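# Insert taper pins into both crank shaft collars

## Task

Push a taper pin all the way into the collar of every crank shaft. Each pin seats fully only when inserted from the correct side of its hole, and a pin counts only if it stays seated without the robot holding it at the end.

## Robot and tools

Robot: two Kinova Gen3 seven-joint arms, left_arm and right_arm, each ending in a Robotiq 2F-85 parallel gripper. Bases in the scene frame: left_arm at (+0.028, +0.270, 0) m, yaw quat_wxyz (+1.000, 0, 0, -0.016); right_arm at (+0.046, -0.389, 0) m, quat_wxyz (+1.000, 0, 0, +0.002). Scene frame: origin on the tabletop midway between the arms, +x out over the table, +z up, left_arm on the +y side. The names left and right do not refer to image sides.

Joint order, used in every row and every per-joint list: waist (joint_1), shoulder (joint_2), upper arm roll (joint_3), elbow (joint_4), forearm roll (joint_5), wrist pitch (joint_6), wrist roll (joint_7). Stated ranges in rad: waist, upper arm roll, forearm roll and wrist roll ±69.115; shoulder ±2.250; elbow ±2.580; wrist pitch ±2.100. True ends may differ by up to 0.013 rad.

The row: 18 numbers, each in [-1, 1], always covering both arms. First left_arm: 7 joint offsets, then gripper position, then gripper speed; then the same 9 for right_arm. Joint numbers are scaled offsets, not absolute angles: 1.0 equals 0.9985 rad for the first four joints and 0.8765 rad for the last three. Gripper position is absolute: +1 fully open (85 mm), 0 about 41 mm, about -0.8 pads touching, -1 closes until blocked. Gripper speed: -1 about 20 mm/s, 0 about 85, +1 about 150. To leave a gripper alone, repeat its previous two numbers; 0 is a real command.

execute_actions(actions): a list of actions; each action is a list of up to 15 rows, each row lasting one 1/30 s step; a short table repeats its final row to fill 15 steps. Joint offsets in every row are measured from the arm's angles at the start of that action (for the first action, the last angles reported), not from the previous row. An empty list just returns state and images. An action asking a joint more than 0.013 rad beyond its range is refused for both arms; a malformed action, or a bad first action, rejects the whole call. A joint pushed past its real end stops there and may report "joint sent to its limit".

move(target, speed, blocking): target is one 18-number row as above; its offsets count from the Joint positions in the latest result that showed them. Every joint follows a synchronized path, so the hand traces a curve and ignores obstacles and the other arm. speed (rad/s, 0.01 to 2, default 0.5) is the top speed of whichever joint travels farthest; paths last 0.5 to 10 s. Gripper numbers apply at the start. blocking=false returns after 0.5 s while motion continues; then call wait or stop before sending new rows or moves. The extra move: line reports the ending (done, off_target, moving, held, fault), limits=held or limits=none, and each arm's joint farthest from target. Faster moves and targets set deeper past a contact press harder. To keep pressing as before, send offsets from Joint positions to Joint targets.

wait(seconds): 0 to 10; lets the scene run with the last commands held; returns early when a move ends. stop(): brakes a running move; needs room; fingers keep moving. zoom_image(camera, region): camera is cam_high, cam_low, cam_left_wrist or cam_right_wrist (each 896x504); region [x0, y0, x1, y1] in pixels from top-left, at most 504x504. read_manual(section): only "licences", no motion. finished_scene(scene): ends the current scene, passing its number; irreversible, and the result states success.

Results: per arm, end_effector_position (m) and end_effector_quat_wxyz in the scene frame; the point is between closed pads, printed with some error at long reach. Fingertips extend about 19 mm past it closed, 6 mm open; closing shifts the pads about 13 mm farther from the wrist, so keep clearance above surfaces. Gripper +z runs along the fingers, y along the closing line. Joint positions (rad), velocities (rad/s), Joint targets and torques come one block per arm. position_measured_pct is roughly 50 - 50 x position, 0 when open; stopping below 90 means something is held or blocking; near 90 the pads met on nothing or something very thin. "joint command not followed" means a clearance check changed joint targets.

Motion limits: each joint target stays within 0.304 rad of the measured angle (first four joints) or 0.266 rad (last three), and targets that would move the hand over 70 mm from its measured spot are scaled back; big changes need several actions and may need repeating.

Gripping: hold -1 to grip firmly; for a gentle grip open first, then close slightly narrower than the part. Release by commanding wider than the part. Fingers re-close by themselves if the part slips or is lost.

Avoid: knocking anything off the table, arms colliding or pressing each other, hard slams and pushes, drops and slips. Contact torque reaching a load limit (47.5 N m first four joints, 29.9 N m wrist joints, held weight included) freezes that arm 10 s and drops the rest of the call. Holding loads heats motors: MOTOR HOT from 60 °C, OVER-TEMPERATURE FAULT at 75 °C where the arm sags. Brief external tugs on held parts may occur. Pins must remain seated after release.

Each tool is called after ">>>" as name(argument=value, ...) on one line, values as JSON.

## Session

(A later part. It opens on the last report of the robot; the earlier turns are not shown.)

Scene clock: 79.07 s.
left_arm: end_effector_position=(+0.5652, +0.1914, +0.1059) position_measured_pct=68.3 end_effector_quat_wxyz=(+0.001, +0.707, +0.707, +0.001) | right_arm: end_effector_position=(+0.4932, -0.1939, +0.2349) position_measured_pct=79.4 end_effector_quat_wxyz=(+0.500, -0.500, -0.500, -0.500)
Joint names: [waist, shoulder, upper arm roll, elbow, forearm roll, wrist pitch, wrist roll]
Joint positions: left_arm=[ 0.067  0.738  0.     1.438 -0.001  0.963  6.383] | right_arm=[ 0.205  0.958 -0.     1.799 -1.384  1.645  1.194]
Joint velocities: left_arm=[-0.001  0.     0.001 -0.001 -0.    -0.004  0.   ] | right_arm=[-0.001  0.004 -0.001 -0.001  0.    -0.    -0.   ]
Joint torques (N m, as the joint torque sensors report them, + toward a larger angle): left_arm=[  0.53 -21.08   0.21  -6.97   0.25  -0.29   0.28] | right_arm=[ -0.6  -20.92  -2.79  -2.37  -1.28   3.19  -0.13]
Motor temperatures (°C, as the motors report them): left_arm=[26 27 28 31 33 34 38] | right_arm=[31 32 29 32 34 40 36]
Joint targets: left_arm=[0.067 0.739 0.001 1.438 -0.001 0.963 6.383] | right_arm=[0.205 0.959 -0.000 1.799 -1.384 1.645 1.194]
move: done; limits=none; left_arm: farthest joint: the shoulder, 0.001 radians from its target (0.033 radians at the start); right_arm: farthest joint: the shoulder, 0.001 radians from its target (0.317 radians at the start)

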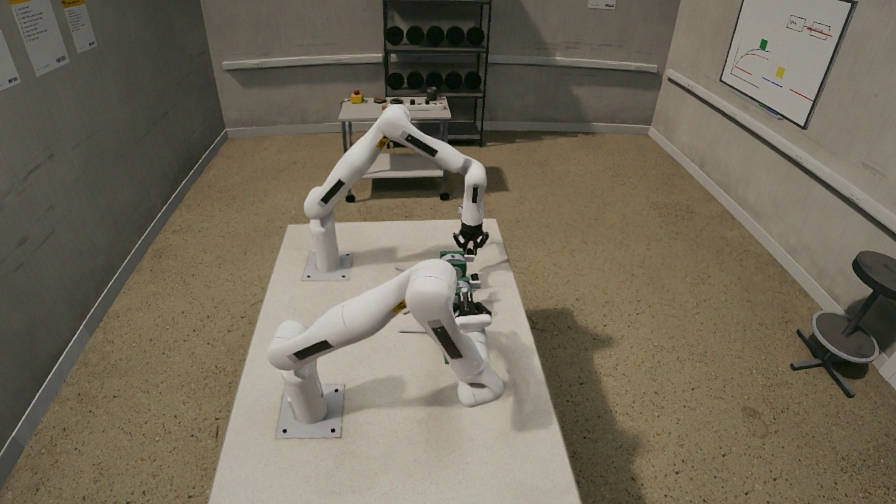

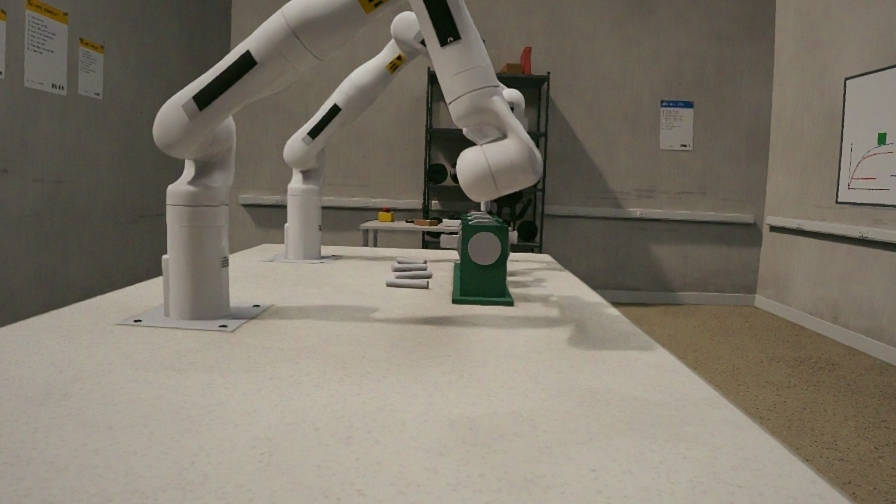

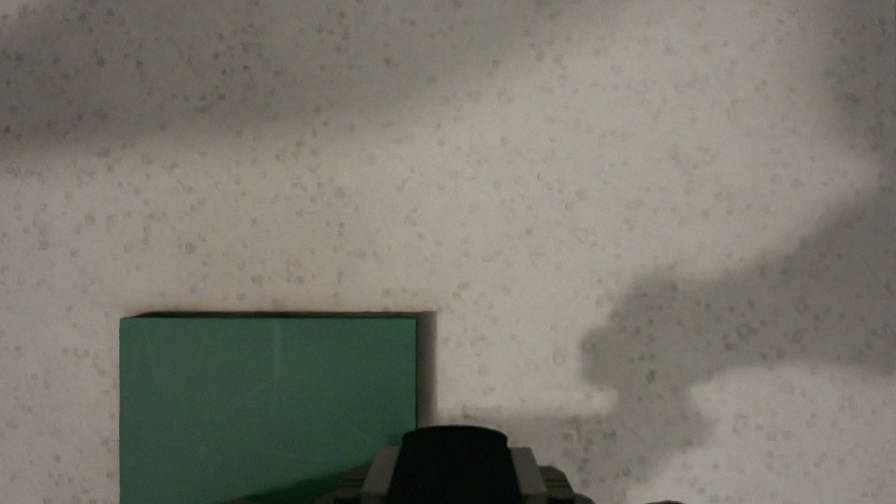

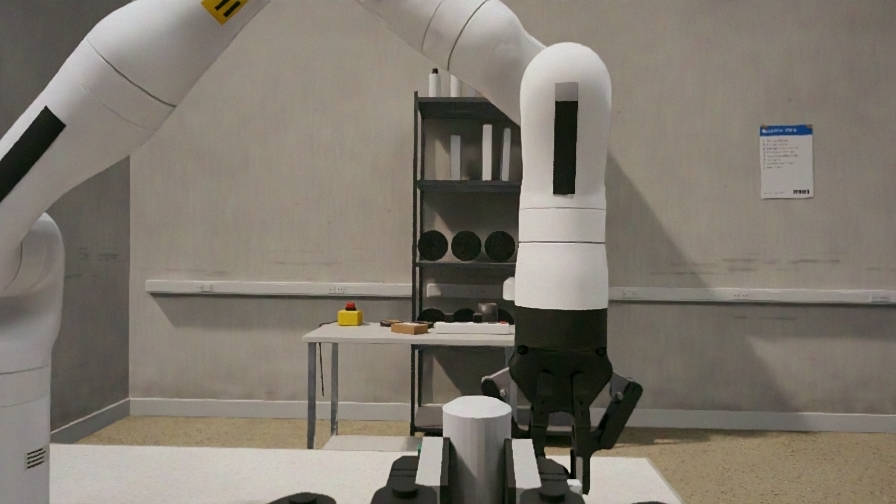

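>>> move(target=[0,0,0,0,0,0,0,0.1,0.5, 0,0,0,0,0,0,0,-1,0])

>>> move(target=[0,-0.2,0,0,0,0.228,0,0.1,0, 0,0,0,0,0,0,0,-1,0], speed=0.8)

>>> move(target=[0.1,-0.307,0,0.4,0,-0.9,-0.95,0,0, 0,0,0,0,0,0,0,-1,0], speed=1.2)

>>> move(target=[0.529,0,0,0.563,0,-0.973,-0.956,0,0, 0,0,0,0,0,0,0,-1,0], speed=1.2)

Scene clock: 80.57 s.
left_arm: end_effector_position=(+0.5652, +0.1914, +0.1059) position_measured_pct=45.2 end_effector_quat_wxyz=(+0.001, +0.707, +0.707, +0.001) | right_arm: end_effector_position=(+0.4932, -0.1939, +0.2349) position_measured_pct=79.4 end_effector_quat_wxyz=(+0.500, -0.500, -0.500, -0.500)
Joint names: [waist, shoulder, upper arm roll, elbow, forearm roll, wrist pitch, wrist roll]
Joint positions: left_arm=[ 0.067  0.738  0.     1.438 -0.001  0.963  6.383] | right_arm=[ 0.205  0.958 -0.     1.799 -1.384  1.645  1.194]
Joint velocities: left_arm=[-0.  0. -0. -0. -0. -0. -0.] | right_arm=[ 0.     0.    -0.001  0.002 -0.    -0.    -0.   ]
Joint torques (N m, as the joint torque sensors report them, + toward a larger angle): left_arm=[  0.05 -21.95   0.06  -7.55  -0.09  -0.35  -0.24] | right_arm=[ -0.29 -20.39  -2.2   -2.    -1.07   3.32  -0.03]
Motor temperatures (°C, as the motors report them): left_arm=[26 27 28 31 33 34 38] | right_arm=[31 32 29 32 34 40 36]
Joint targets: left_arm=[0.067 0.738 0.000 1.438 -0.001 0.963 6.383] | right_arm=[0.205 0.958 -0.000 1.799 -1.384 1.645 1.194]
move: done; limits=none; left_arm: farthest joint: the waist, 0.000 radians from its target (0.000 radians at the start); right_arm: farthest joint: the waist, 0.000 radians from its target (0.000 radians at the start)

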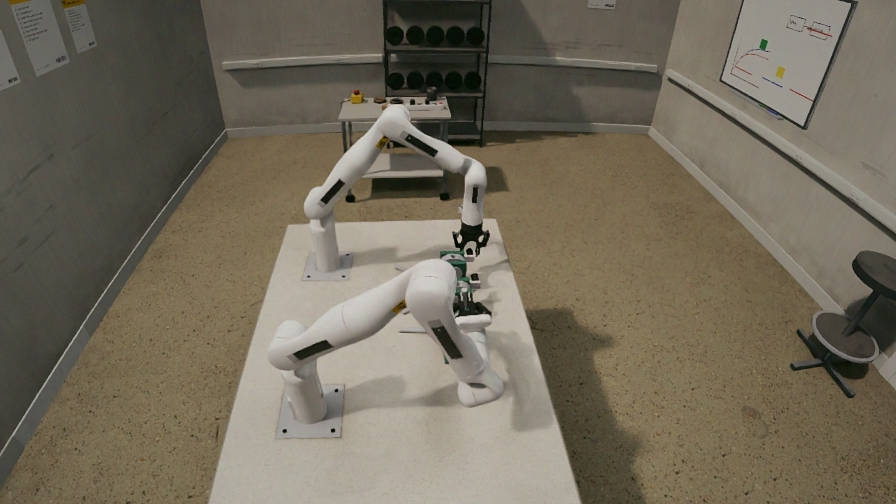

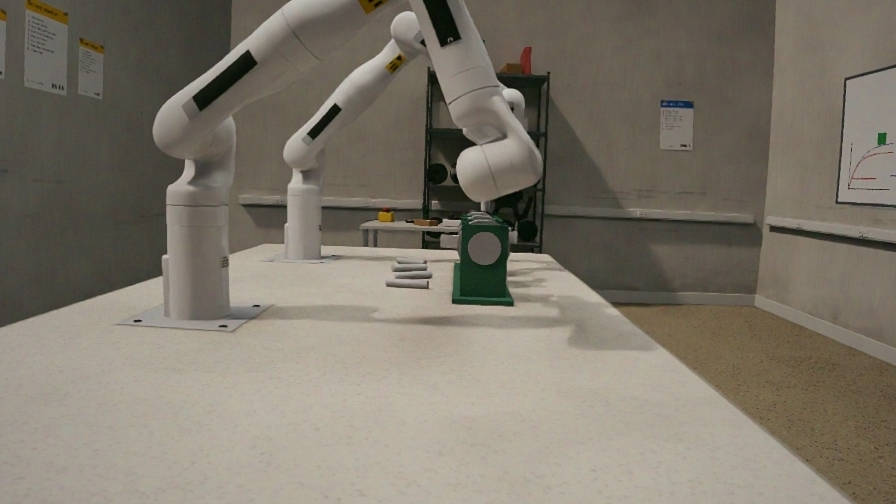

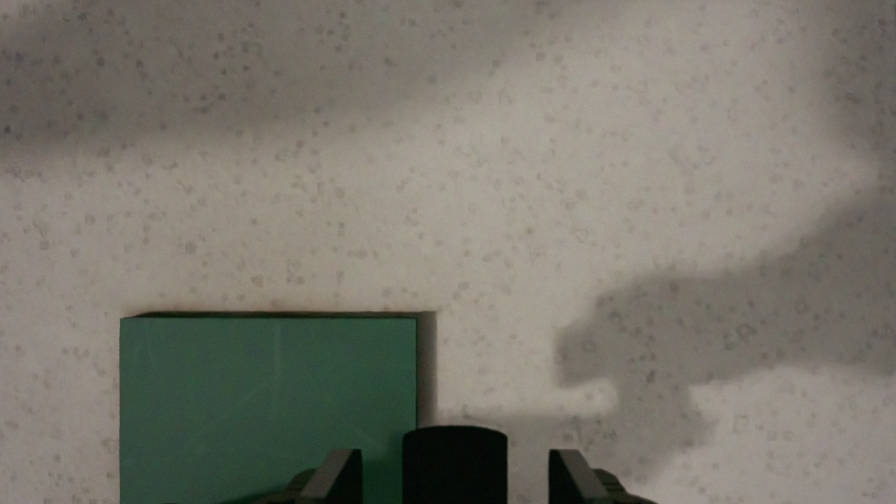

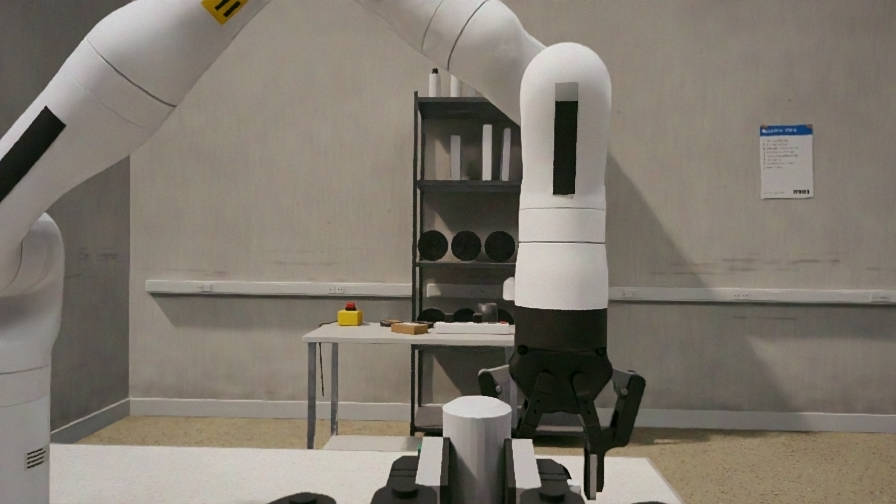

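Scene clock: 81.50 s.
left_arm: end_effector_position=(+0.5283, +0.1951, +0.2106) position_measured_pct=45.2 end_effector_quat_wxyz=(+0.001, +0.707, +0.707, +0.001) | right_arm: end_effector_position=(+0.4932, -0.1939, +0.2349) position_measured_pct=79.4 end_effector_quat_wxyz=(+0.500, -0.500, -0.500, -0.500)
Joint names: [waist, shoulder, upper arm roll, elbow, forearm roll, wrist pitch, wrist roll]
Joint positions: left_arm=[ 0.067  0.539  0.     1.438 -0.001  1.163  6.383] | right_arm=[ 0.205  0.958 -0.     1.799 -1.384  1.645  1.194]
Joint velocities: left_arm=[-0.001 -0.003 -0.002  0.    -0.     0.002  0.   ] | right_arm=[ 0.    -0.     0.001  0.001  0.     0.001  0.   ]
Joint torques (N m, as the joint torque sensors report them, + toward a larger angle): left_arm=[ -0.25 -19.32   0.27  -8.85   0.03  -0.19  -0.2 ] | right_arm=[  0.22 -20.66  -2.02  -2.4   -1.33   3.27   0.23]
Motor temperatures (°C, as the motors report them): left_arm=[26 27 28 31 33 34 38] | right_arm=[31 32 29 32 34 40 36]
Joint targets: left_arm=[0.067 0.539 0.000 1.438 -0.001 1.163 6.383] | right_arm=[0.205 0.958 -0.000 1.799 -1.384 1.645 1.194]
move: done; limits=none; left_arm: farthest joint: the shoulder, 0.001 radians from its target (0.200 radians at the start); right_arm: farthest joint: the waist, 0.000 radians from its target (0.000 radians at the start)

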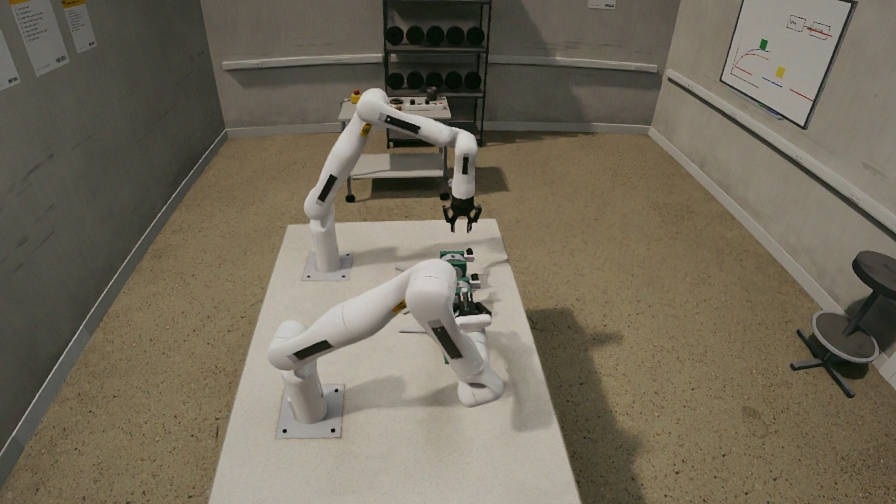

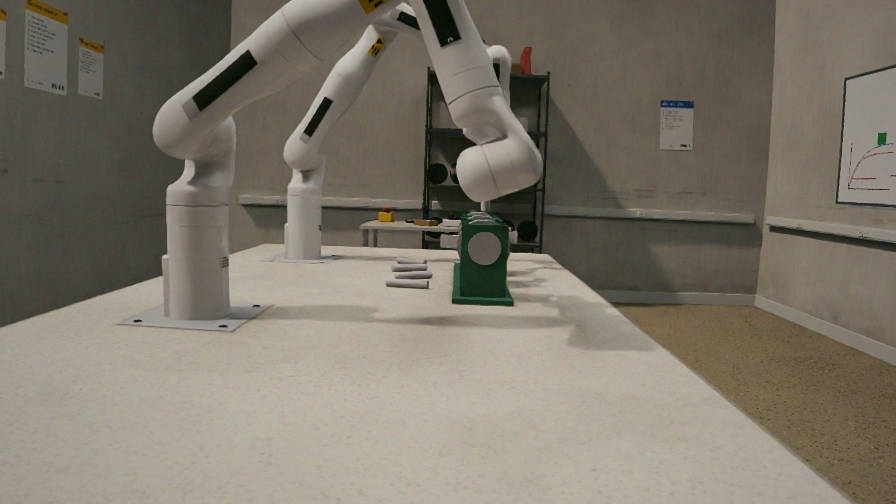

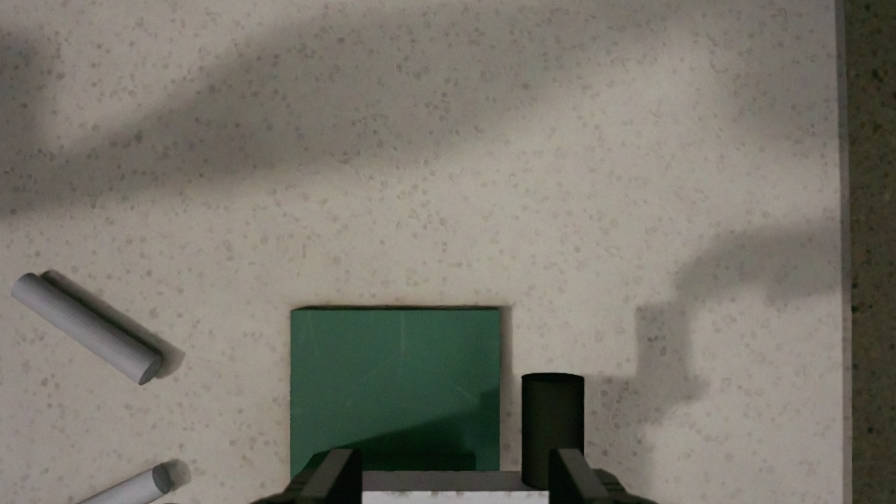

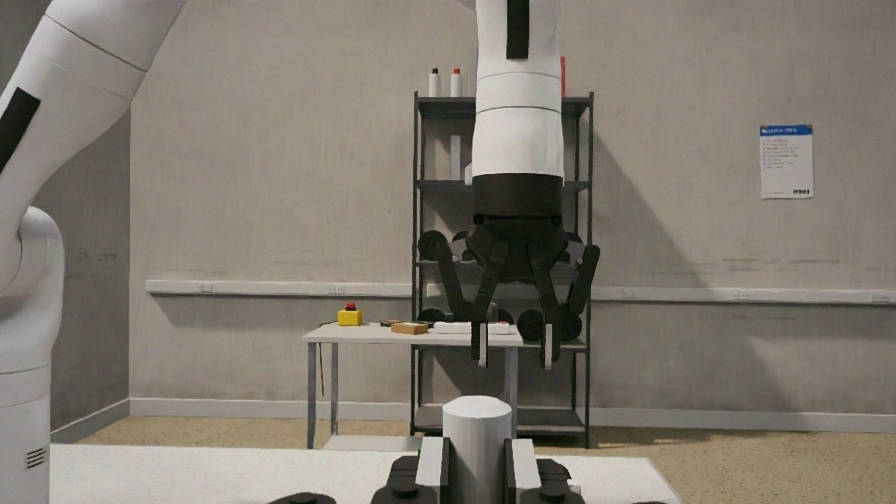

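Scene clock: 82.83 s.
left_arm: end_effector_position=(+0.5846, +0.1320, +0.3054) position_measured_pct=49.6 end_effector_quat_wxyz=(+0.169, +0.892, +0.294, +0.297) | right_arm: end_effector_position=(+0.4932, -0.1939, +0.2349) position_measured_pct=79.4 end_effector_quat_wxyz=(+0.500, -0.500, -0.500, -0.500)
Joint names: [waist, shoulder, upper arm roll, elbow, forearm roll, wrist pitch, wrist roll]
Joint positions: left_arm=[ 0.167  0.233  0.     1.837 -0.001  0.374  5.55 ] | right_arm=[ 0.205  0.958 -0.     1.799 -1.384  1.645  1.194]
Joint velocities: left_arm=[ 0.    -0.003 -0.001  0.001  0.    -0.    -0.   ] | right_arm=[ 0.     0.001  0.    -0.001 -0.    -0.    -0.   ]
Joint torques (N m, as the joint torque sensors report them, + toward a larger angle): left_arm=[ -0.35 -14.75  -0.16 -10.24  -0.21  -2.06  -0.23] | right_arm=[ -0.39 -20.47  -2.3   -2.97  -1.1    3.5    0.16]
Motor temperatures (°C, as the motors report them): left_arm=[26 27 28 31 33 34 38] | right_arm=[31 32 29 32 34 40 36]
Joint targets: left_arm=[0.167 0.232 0.000 1.837 -0.001 0.374 5.550] | right_arm=[0.205 0.958 -0.000 1.799 -1.384 1.645 1.194]
move: done; limits=none; left_arm: farthest joint: the waist, 0.000 radians from its target (0.100 radians at the start); right_arm: farthest joint: the waist, 0.000 radians from its target (0.000 radians at the start)

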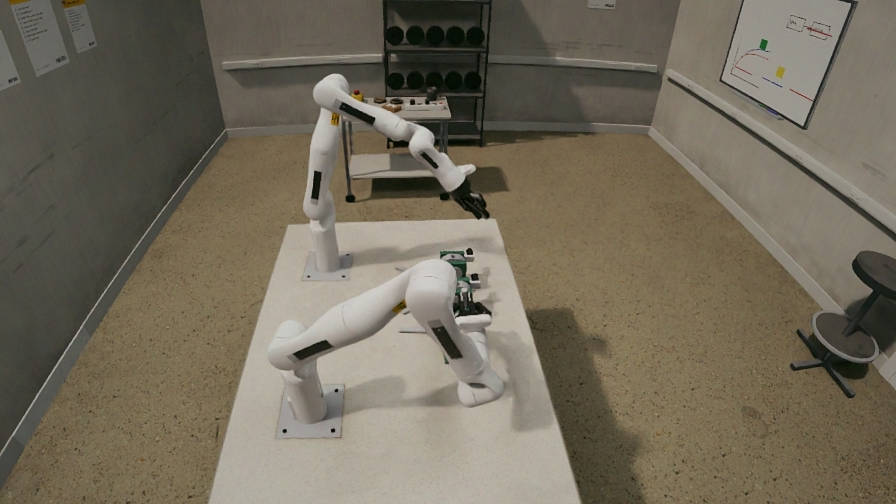

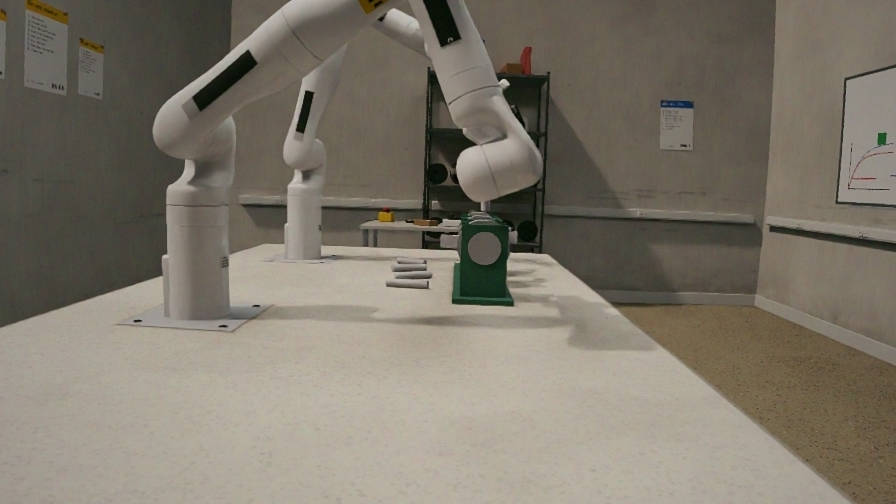

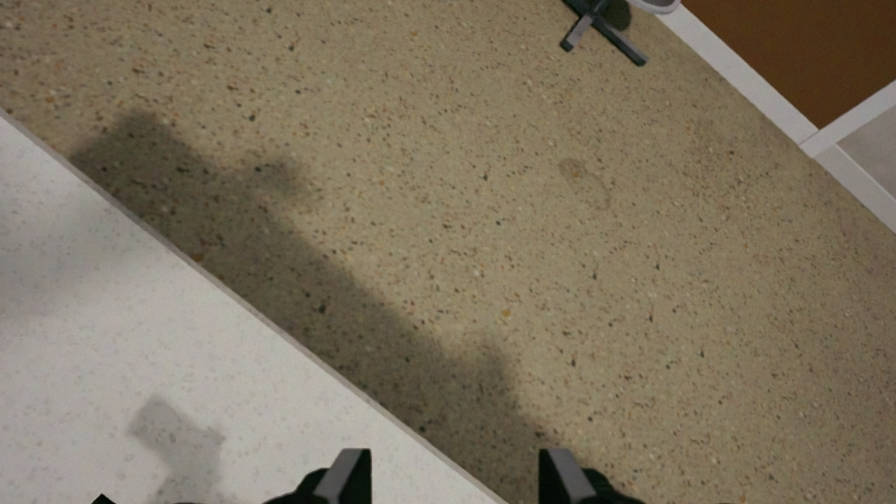

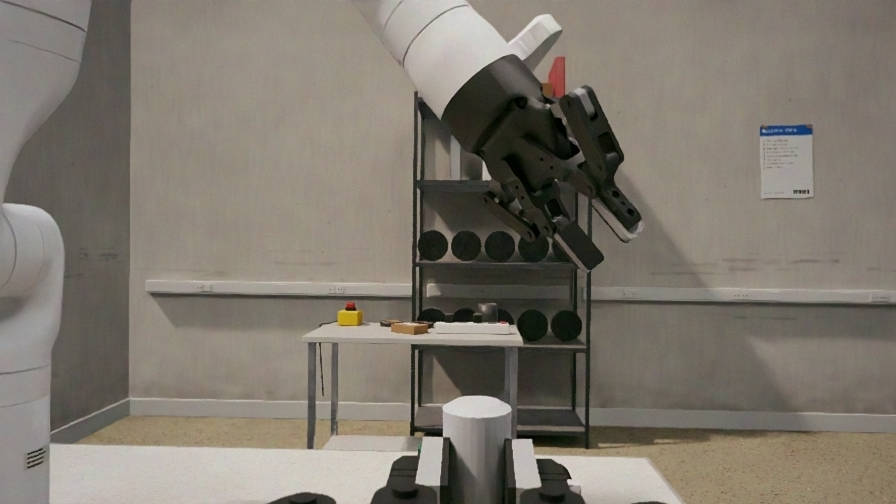

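Scene clock: 84.27 s.
left_arm: end_effector_position=(+0.3922, -0.0882, +0.2488) position_measured_pct=49.6 end_effector_quat_wxyz=(+0.169, +0.822, -0.314, +0.443) | right_arm: end_effector_position=(+0.4932, -0.1939, +0.2349) position_measured_pct=79.4 end_effector_quat_wxyz=(+0.500, -0.500, -0.500, -0.500)
Joint names: [waist, shoulder, upper arm roll, elbow, forearm roll, wrist pitch, wrist roll]
Joint positions: left_arm=[ 0.695  0.233  0.     2.399 -0.001 -0.479  4.712] | right_arm=[ 0.205  0.958 -0.     1.799 -1.384  1.645  1.194]
Joint velocities: left_arm=[ 0.003 -0.001 -0.001  0.     0.     0.     0.   ] | right_arm=[ 0.    -0.001  0.     0.    -0.    -0.     0.   ]
Joint torques (N m, as the joint torque sensors report them, + toward a larger angle): left_arm=[ -0.39 -12.15   0.04  -6.83  -0.05  -2.42  -0.4 ] | right_arm=[ -0.18 -20.81  -1.7   -2.5   -0.93   3.17  -0.03]
Motor temperatures (°C, as the motors report them): left_arm=[26 27 28 31 33 34 38] | right_arm=[31 32 29 32 34 40 36]
Joint targets: left_arm=[0.695 0.233 0.000 2.399 -0.001 -0.479 4.712] | right_arm=[0.205 0.958 -0.000 1.799 -1.384 1.645 1.194]
move: done; limits=none; left_arm: farthest joint: the waist, 0.000 radians from its target (0.528 radians at the start); right_arm: farthest joint: the waist, 0.000 radians from its target (0.000 radians at the start)

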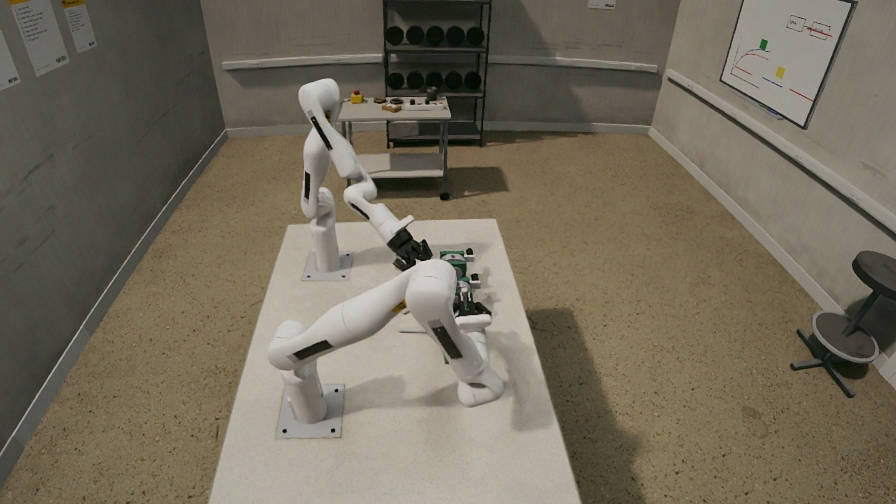

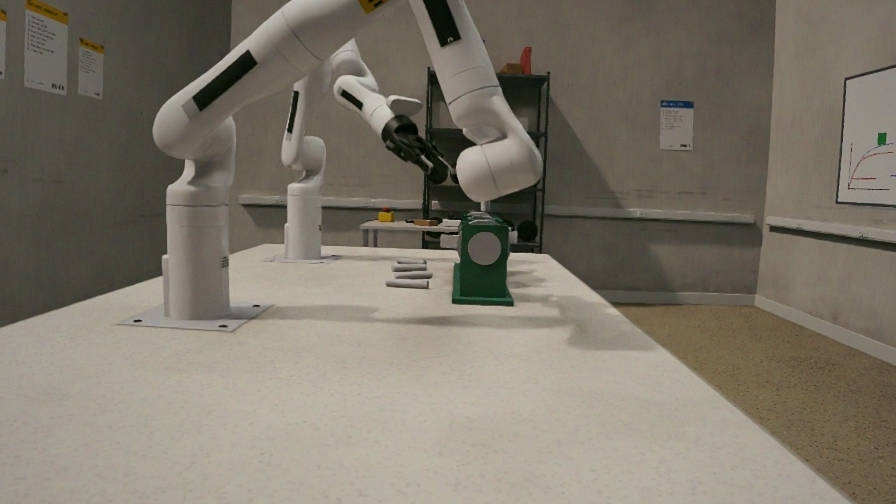

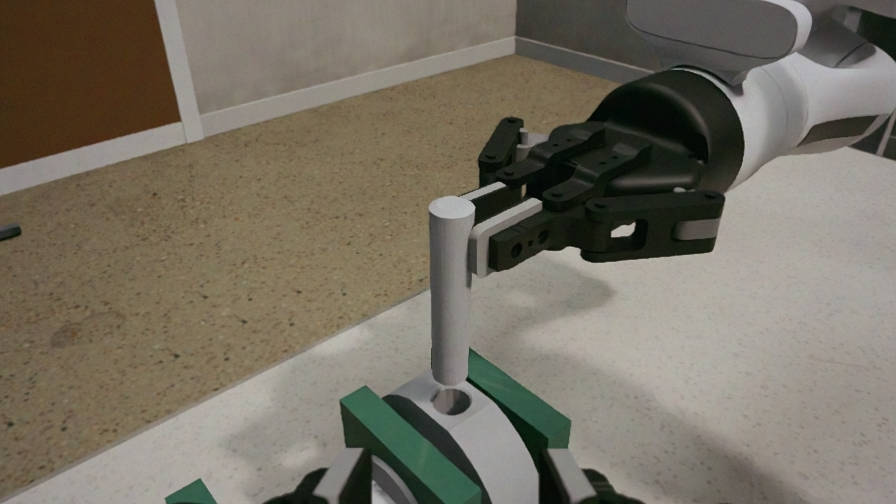

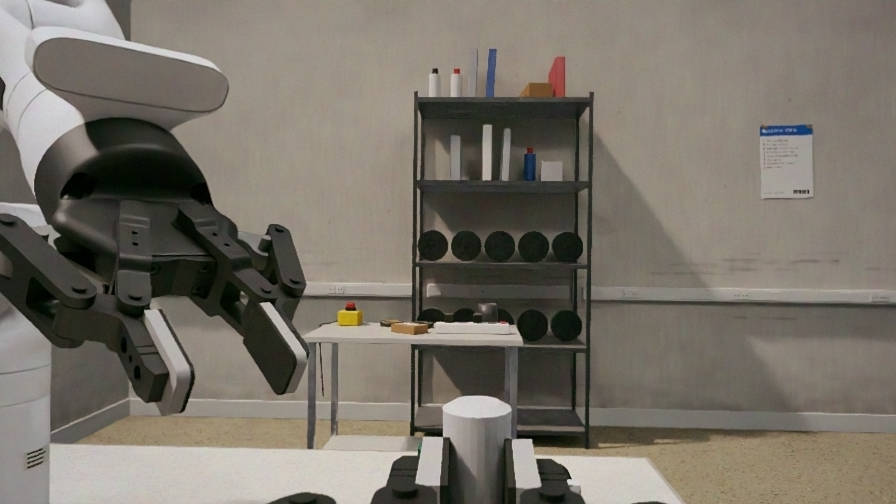

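>>> move(target=[0,0,0,0,0,0,0,0,0, 0.002,0.0275,0,-0.005,0.004,-0.003,0.026,-1,0], speed=0.1)

>>> zoom_image(camera="cam_left_wrist", region=[390,330,510,440])

>>> zoom_image(camera="cam_low", region=[450,190,520,240])

Scene clock: 85.43 s.
left_arm: end_effector_position=(+0.3922, -0.0882, +0.2488) position_measured_pct=49.6 end_effector_quat_wxyz=(+0.169, +0.822, -0.314, +0.443) | right_arm: end_effector_position=(+0.4928, -0.1948, +0.2232) position_measured_pct=79.4 end_effector_quat_wxyz=(+0.500, -0.500, -0.500, -0.500)
Joint names: [waist, shoulder, upper arm roll, elbow, forearm roll, wrist pitch, wrist roll]
Joint positions: left_arm=[ 0.695  0.233  0.     2.399 -0.001 -0.479  4.712] | right_arm=[ 0.207  0.985 -0.     1.794 -1.38   1.642  1.217]
Joint velocities: left_arm=[ 0.     0.     0.002  0.    -0.     0.     0.   ] | right_arm=[ 0.     0.003 -0.001 -0.    -0.    -0.    -0.   ]
Joint torques (N m, as the joint torque sensors report them, + toward a larger angle): left_arm=[ -0.24 -11.73  -0.06  -7.28   0.07  -2.47  -0.03] | right_arm=[ -0.42 -20.74  -2.36  -2.21  -1.26   3.46  -0.16]
Motor temperatures (°C, as the motors report them): left_arm=[26 27 28 31 33 34 38] | right_arm=[31 32 29 32 34 40 36]
Joint targets: left_arm=[0.695 0.233 0.000 2.399 -0.001 -0.479 4.712] | right_arm=[0.207 0.986 -0.000 1.794 -1.380 1.642 1.217]
move: done; limits=none; left_arm: farthest joint: the waist, 0.000 radians from its target (0.000 radians at the start); right_arm: farthest joint: the waist, 0.000 radians from its target (0.002 radians at the start)

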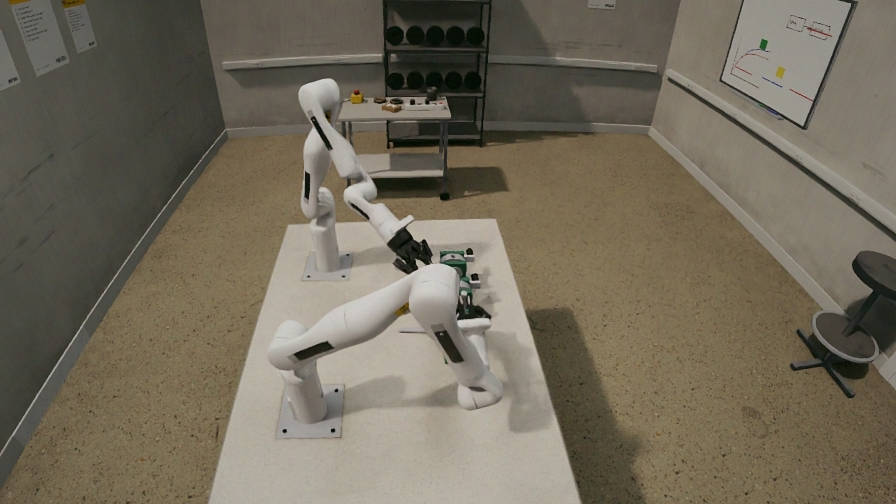

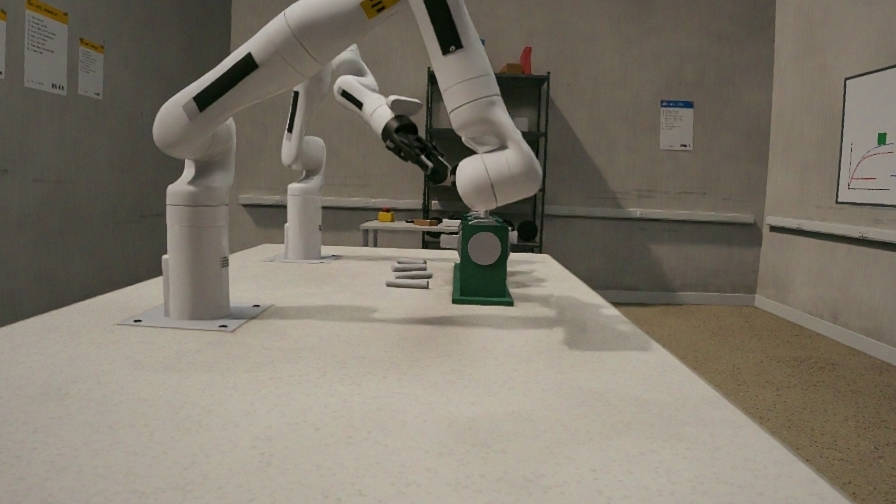

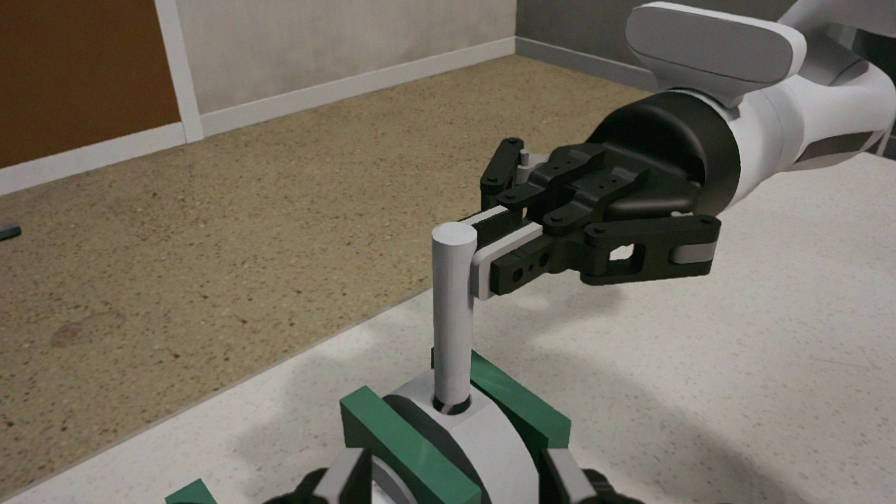

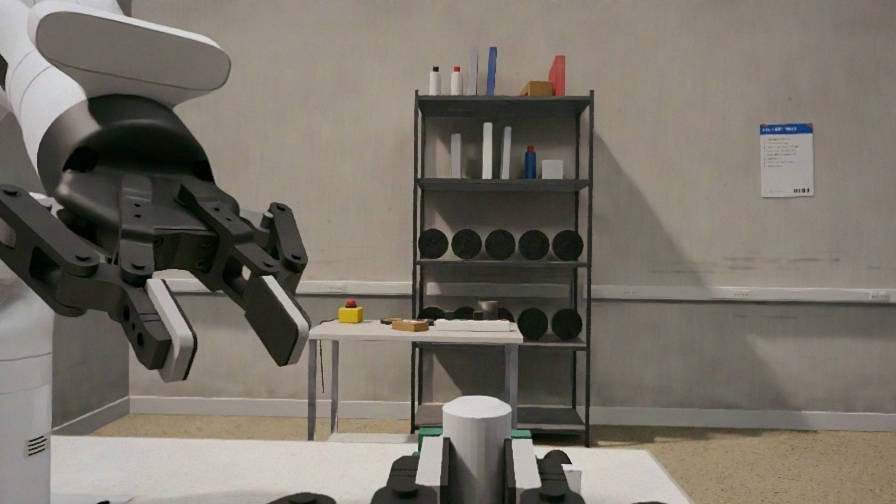

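Region (390, 330, 510, 440) of cam_left_wrist's 896x504 image, scaled by 4.200; it fills the top 462 rows of this view, and the rest is white.

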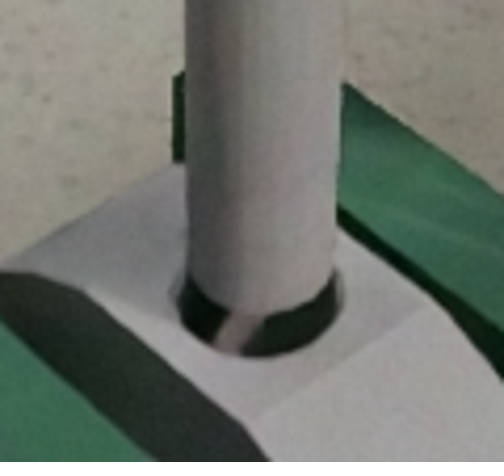

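Region (450, 190, 520, 240) of cam_low's 896x504 image, scaled by 7.200, with more detail than that image has; it fills the top 360 rows of this view, and the rest is white.

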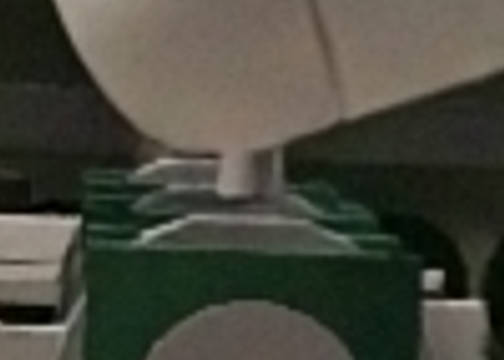

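>>> move(target=[0,0,0,0,0,0,0,0,0, 0,0.0345,0,-0.007,0.002,-0.003,0.032,-1,0], speed=0.04)

Scene clock: 86.67 s.
left_arm: end_effector_position=(+0.3922, -0.0882, +0.2488) position_measured_pct=49.6 end_effector_quat_wxyz=(+0.169, +0.822, -0.314, +0.443) | right_arm: end_effector_position=(+0.4927, -0.1950, +0.2089) position_measured_pct=79.4 end_effector_quat_wxyz=(+0.500, -0.499, -0.500, -0.501)
Joint names: [waist, shoulder, upper arm roll, elbow, forearm roll, wrist pitch, wrist roll]
Joint positions: left_arm=[ 0.695  0.233  0.     2.399 -0.001 -0.479  4.712] | right_arm=[ 0.207  1.02  -0.     1.787 -1.379  1.639  1.245]
Joint velocities: left_arm=[-0.    -0.001  0.001 -0.    -0.     0.    -0.   ] | right_arm=[ 0.     0.003  0.001 -0.001 -0.    -0.     0.   ]
Joint torques (N m, as the joint torque sensors report them, + toward a larger angle): left_arm=[  0.04 -12.16  -0.57  -7.37  -0.1   -2.5    0.04] | right_arm=[ -0.48 -21.03  -2.61  -1.53  -1.05   3.43  -0.02]
Motor temperatures (°C, as the motors report them): left_arm=[26 27 28 31 33 34 38] | right_arm=[31 32 29 32 34 40 36]
Joint targets: left_arm=[0.695 0.233 0.000 2.399 -0.001 -0.479 4.712] | right_arm=[0.207 1.020 -0.000 1.787 -1.379 1.639 1.245]
move: done; limits=none; left_arm: farthest joint: the waist, 0.000 radians from its target (0.000 radians at the start); right_arm: farthest joint: the forearm roll, 0.001 radians from its target (0.002 radians at the start)

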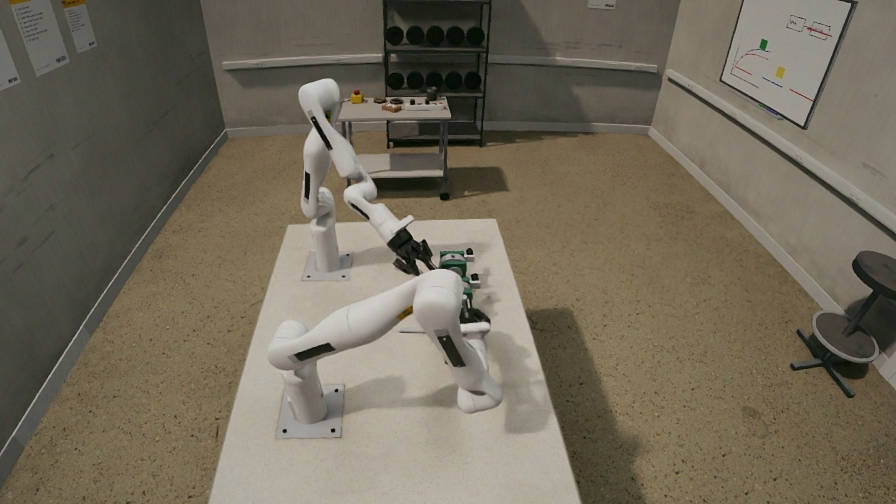

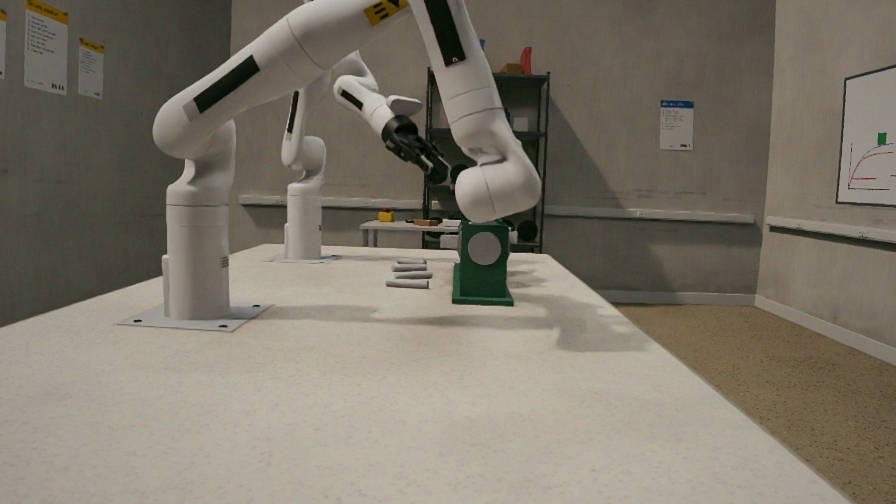

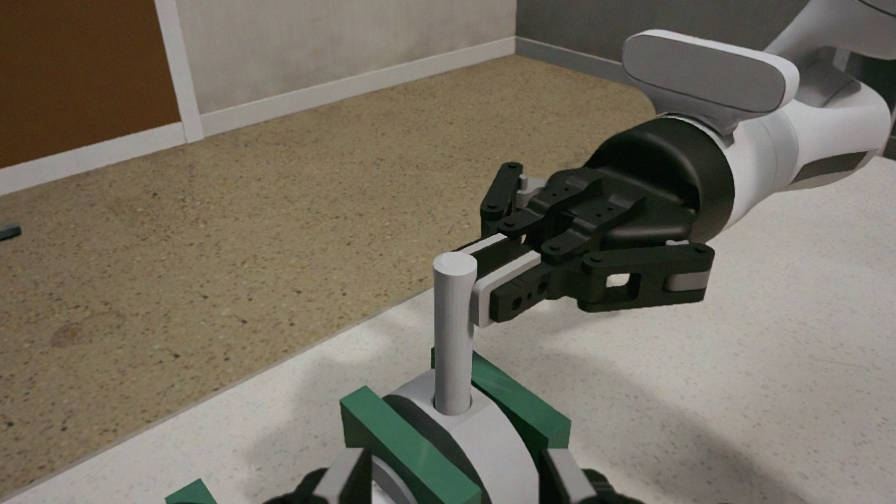

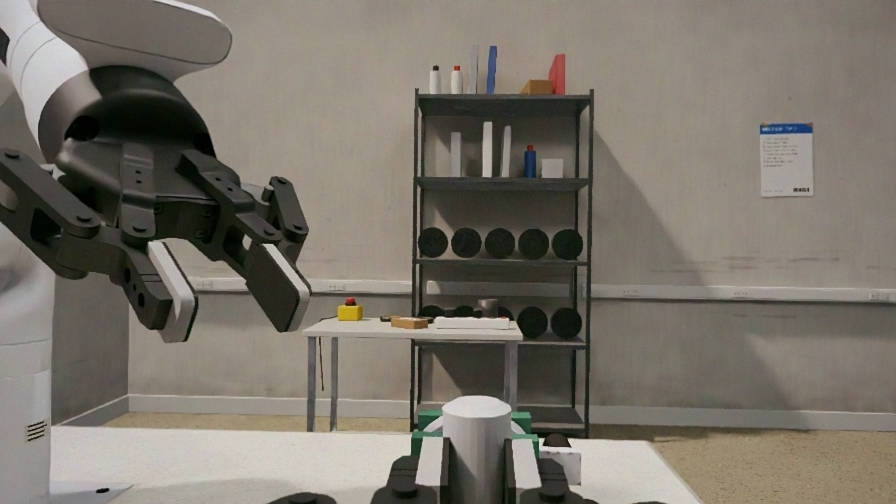

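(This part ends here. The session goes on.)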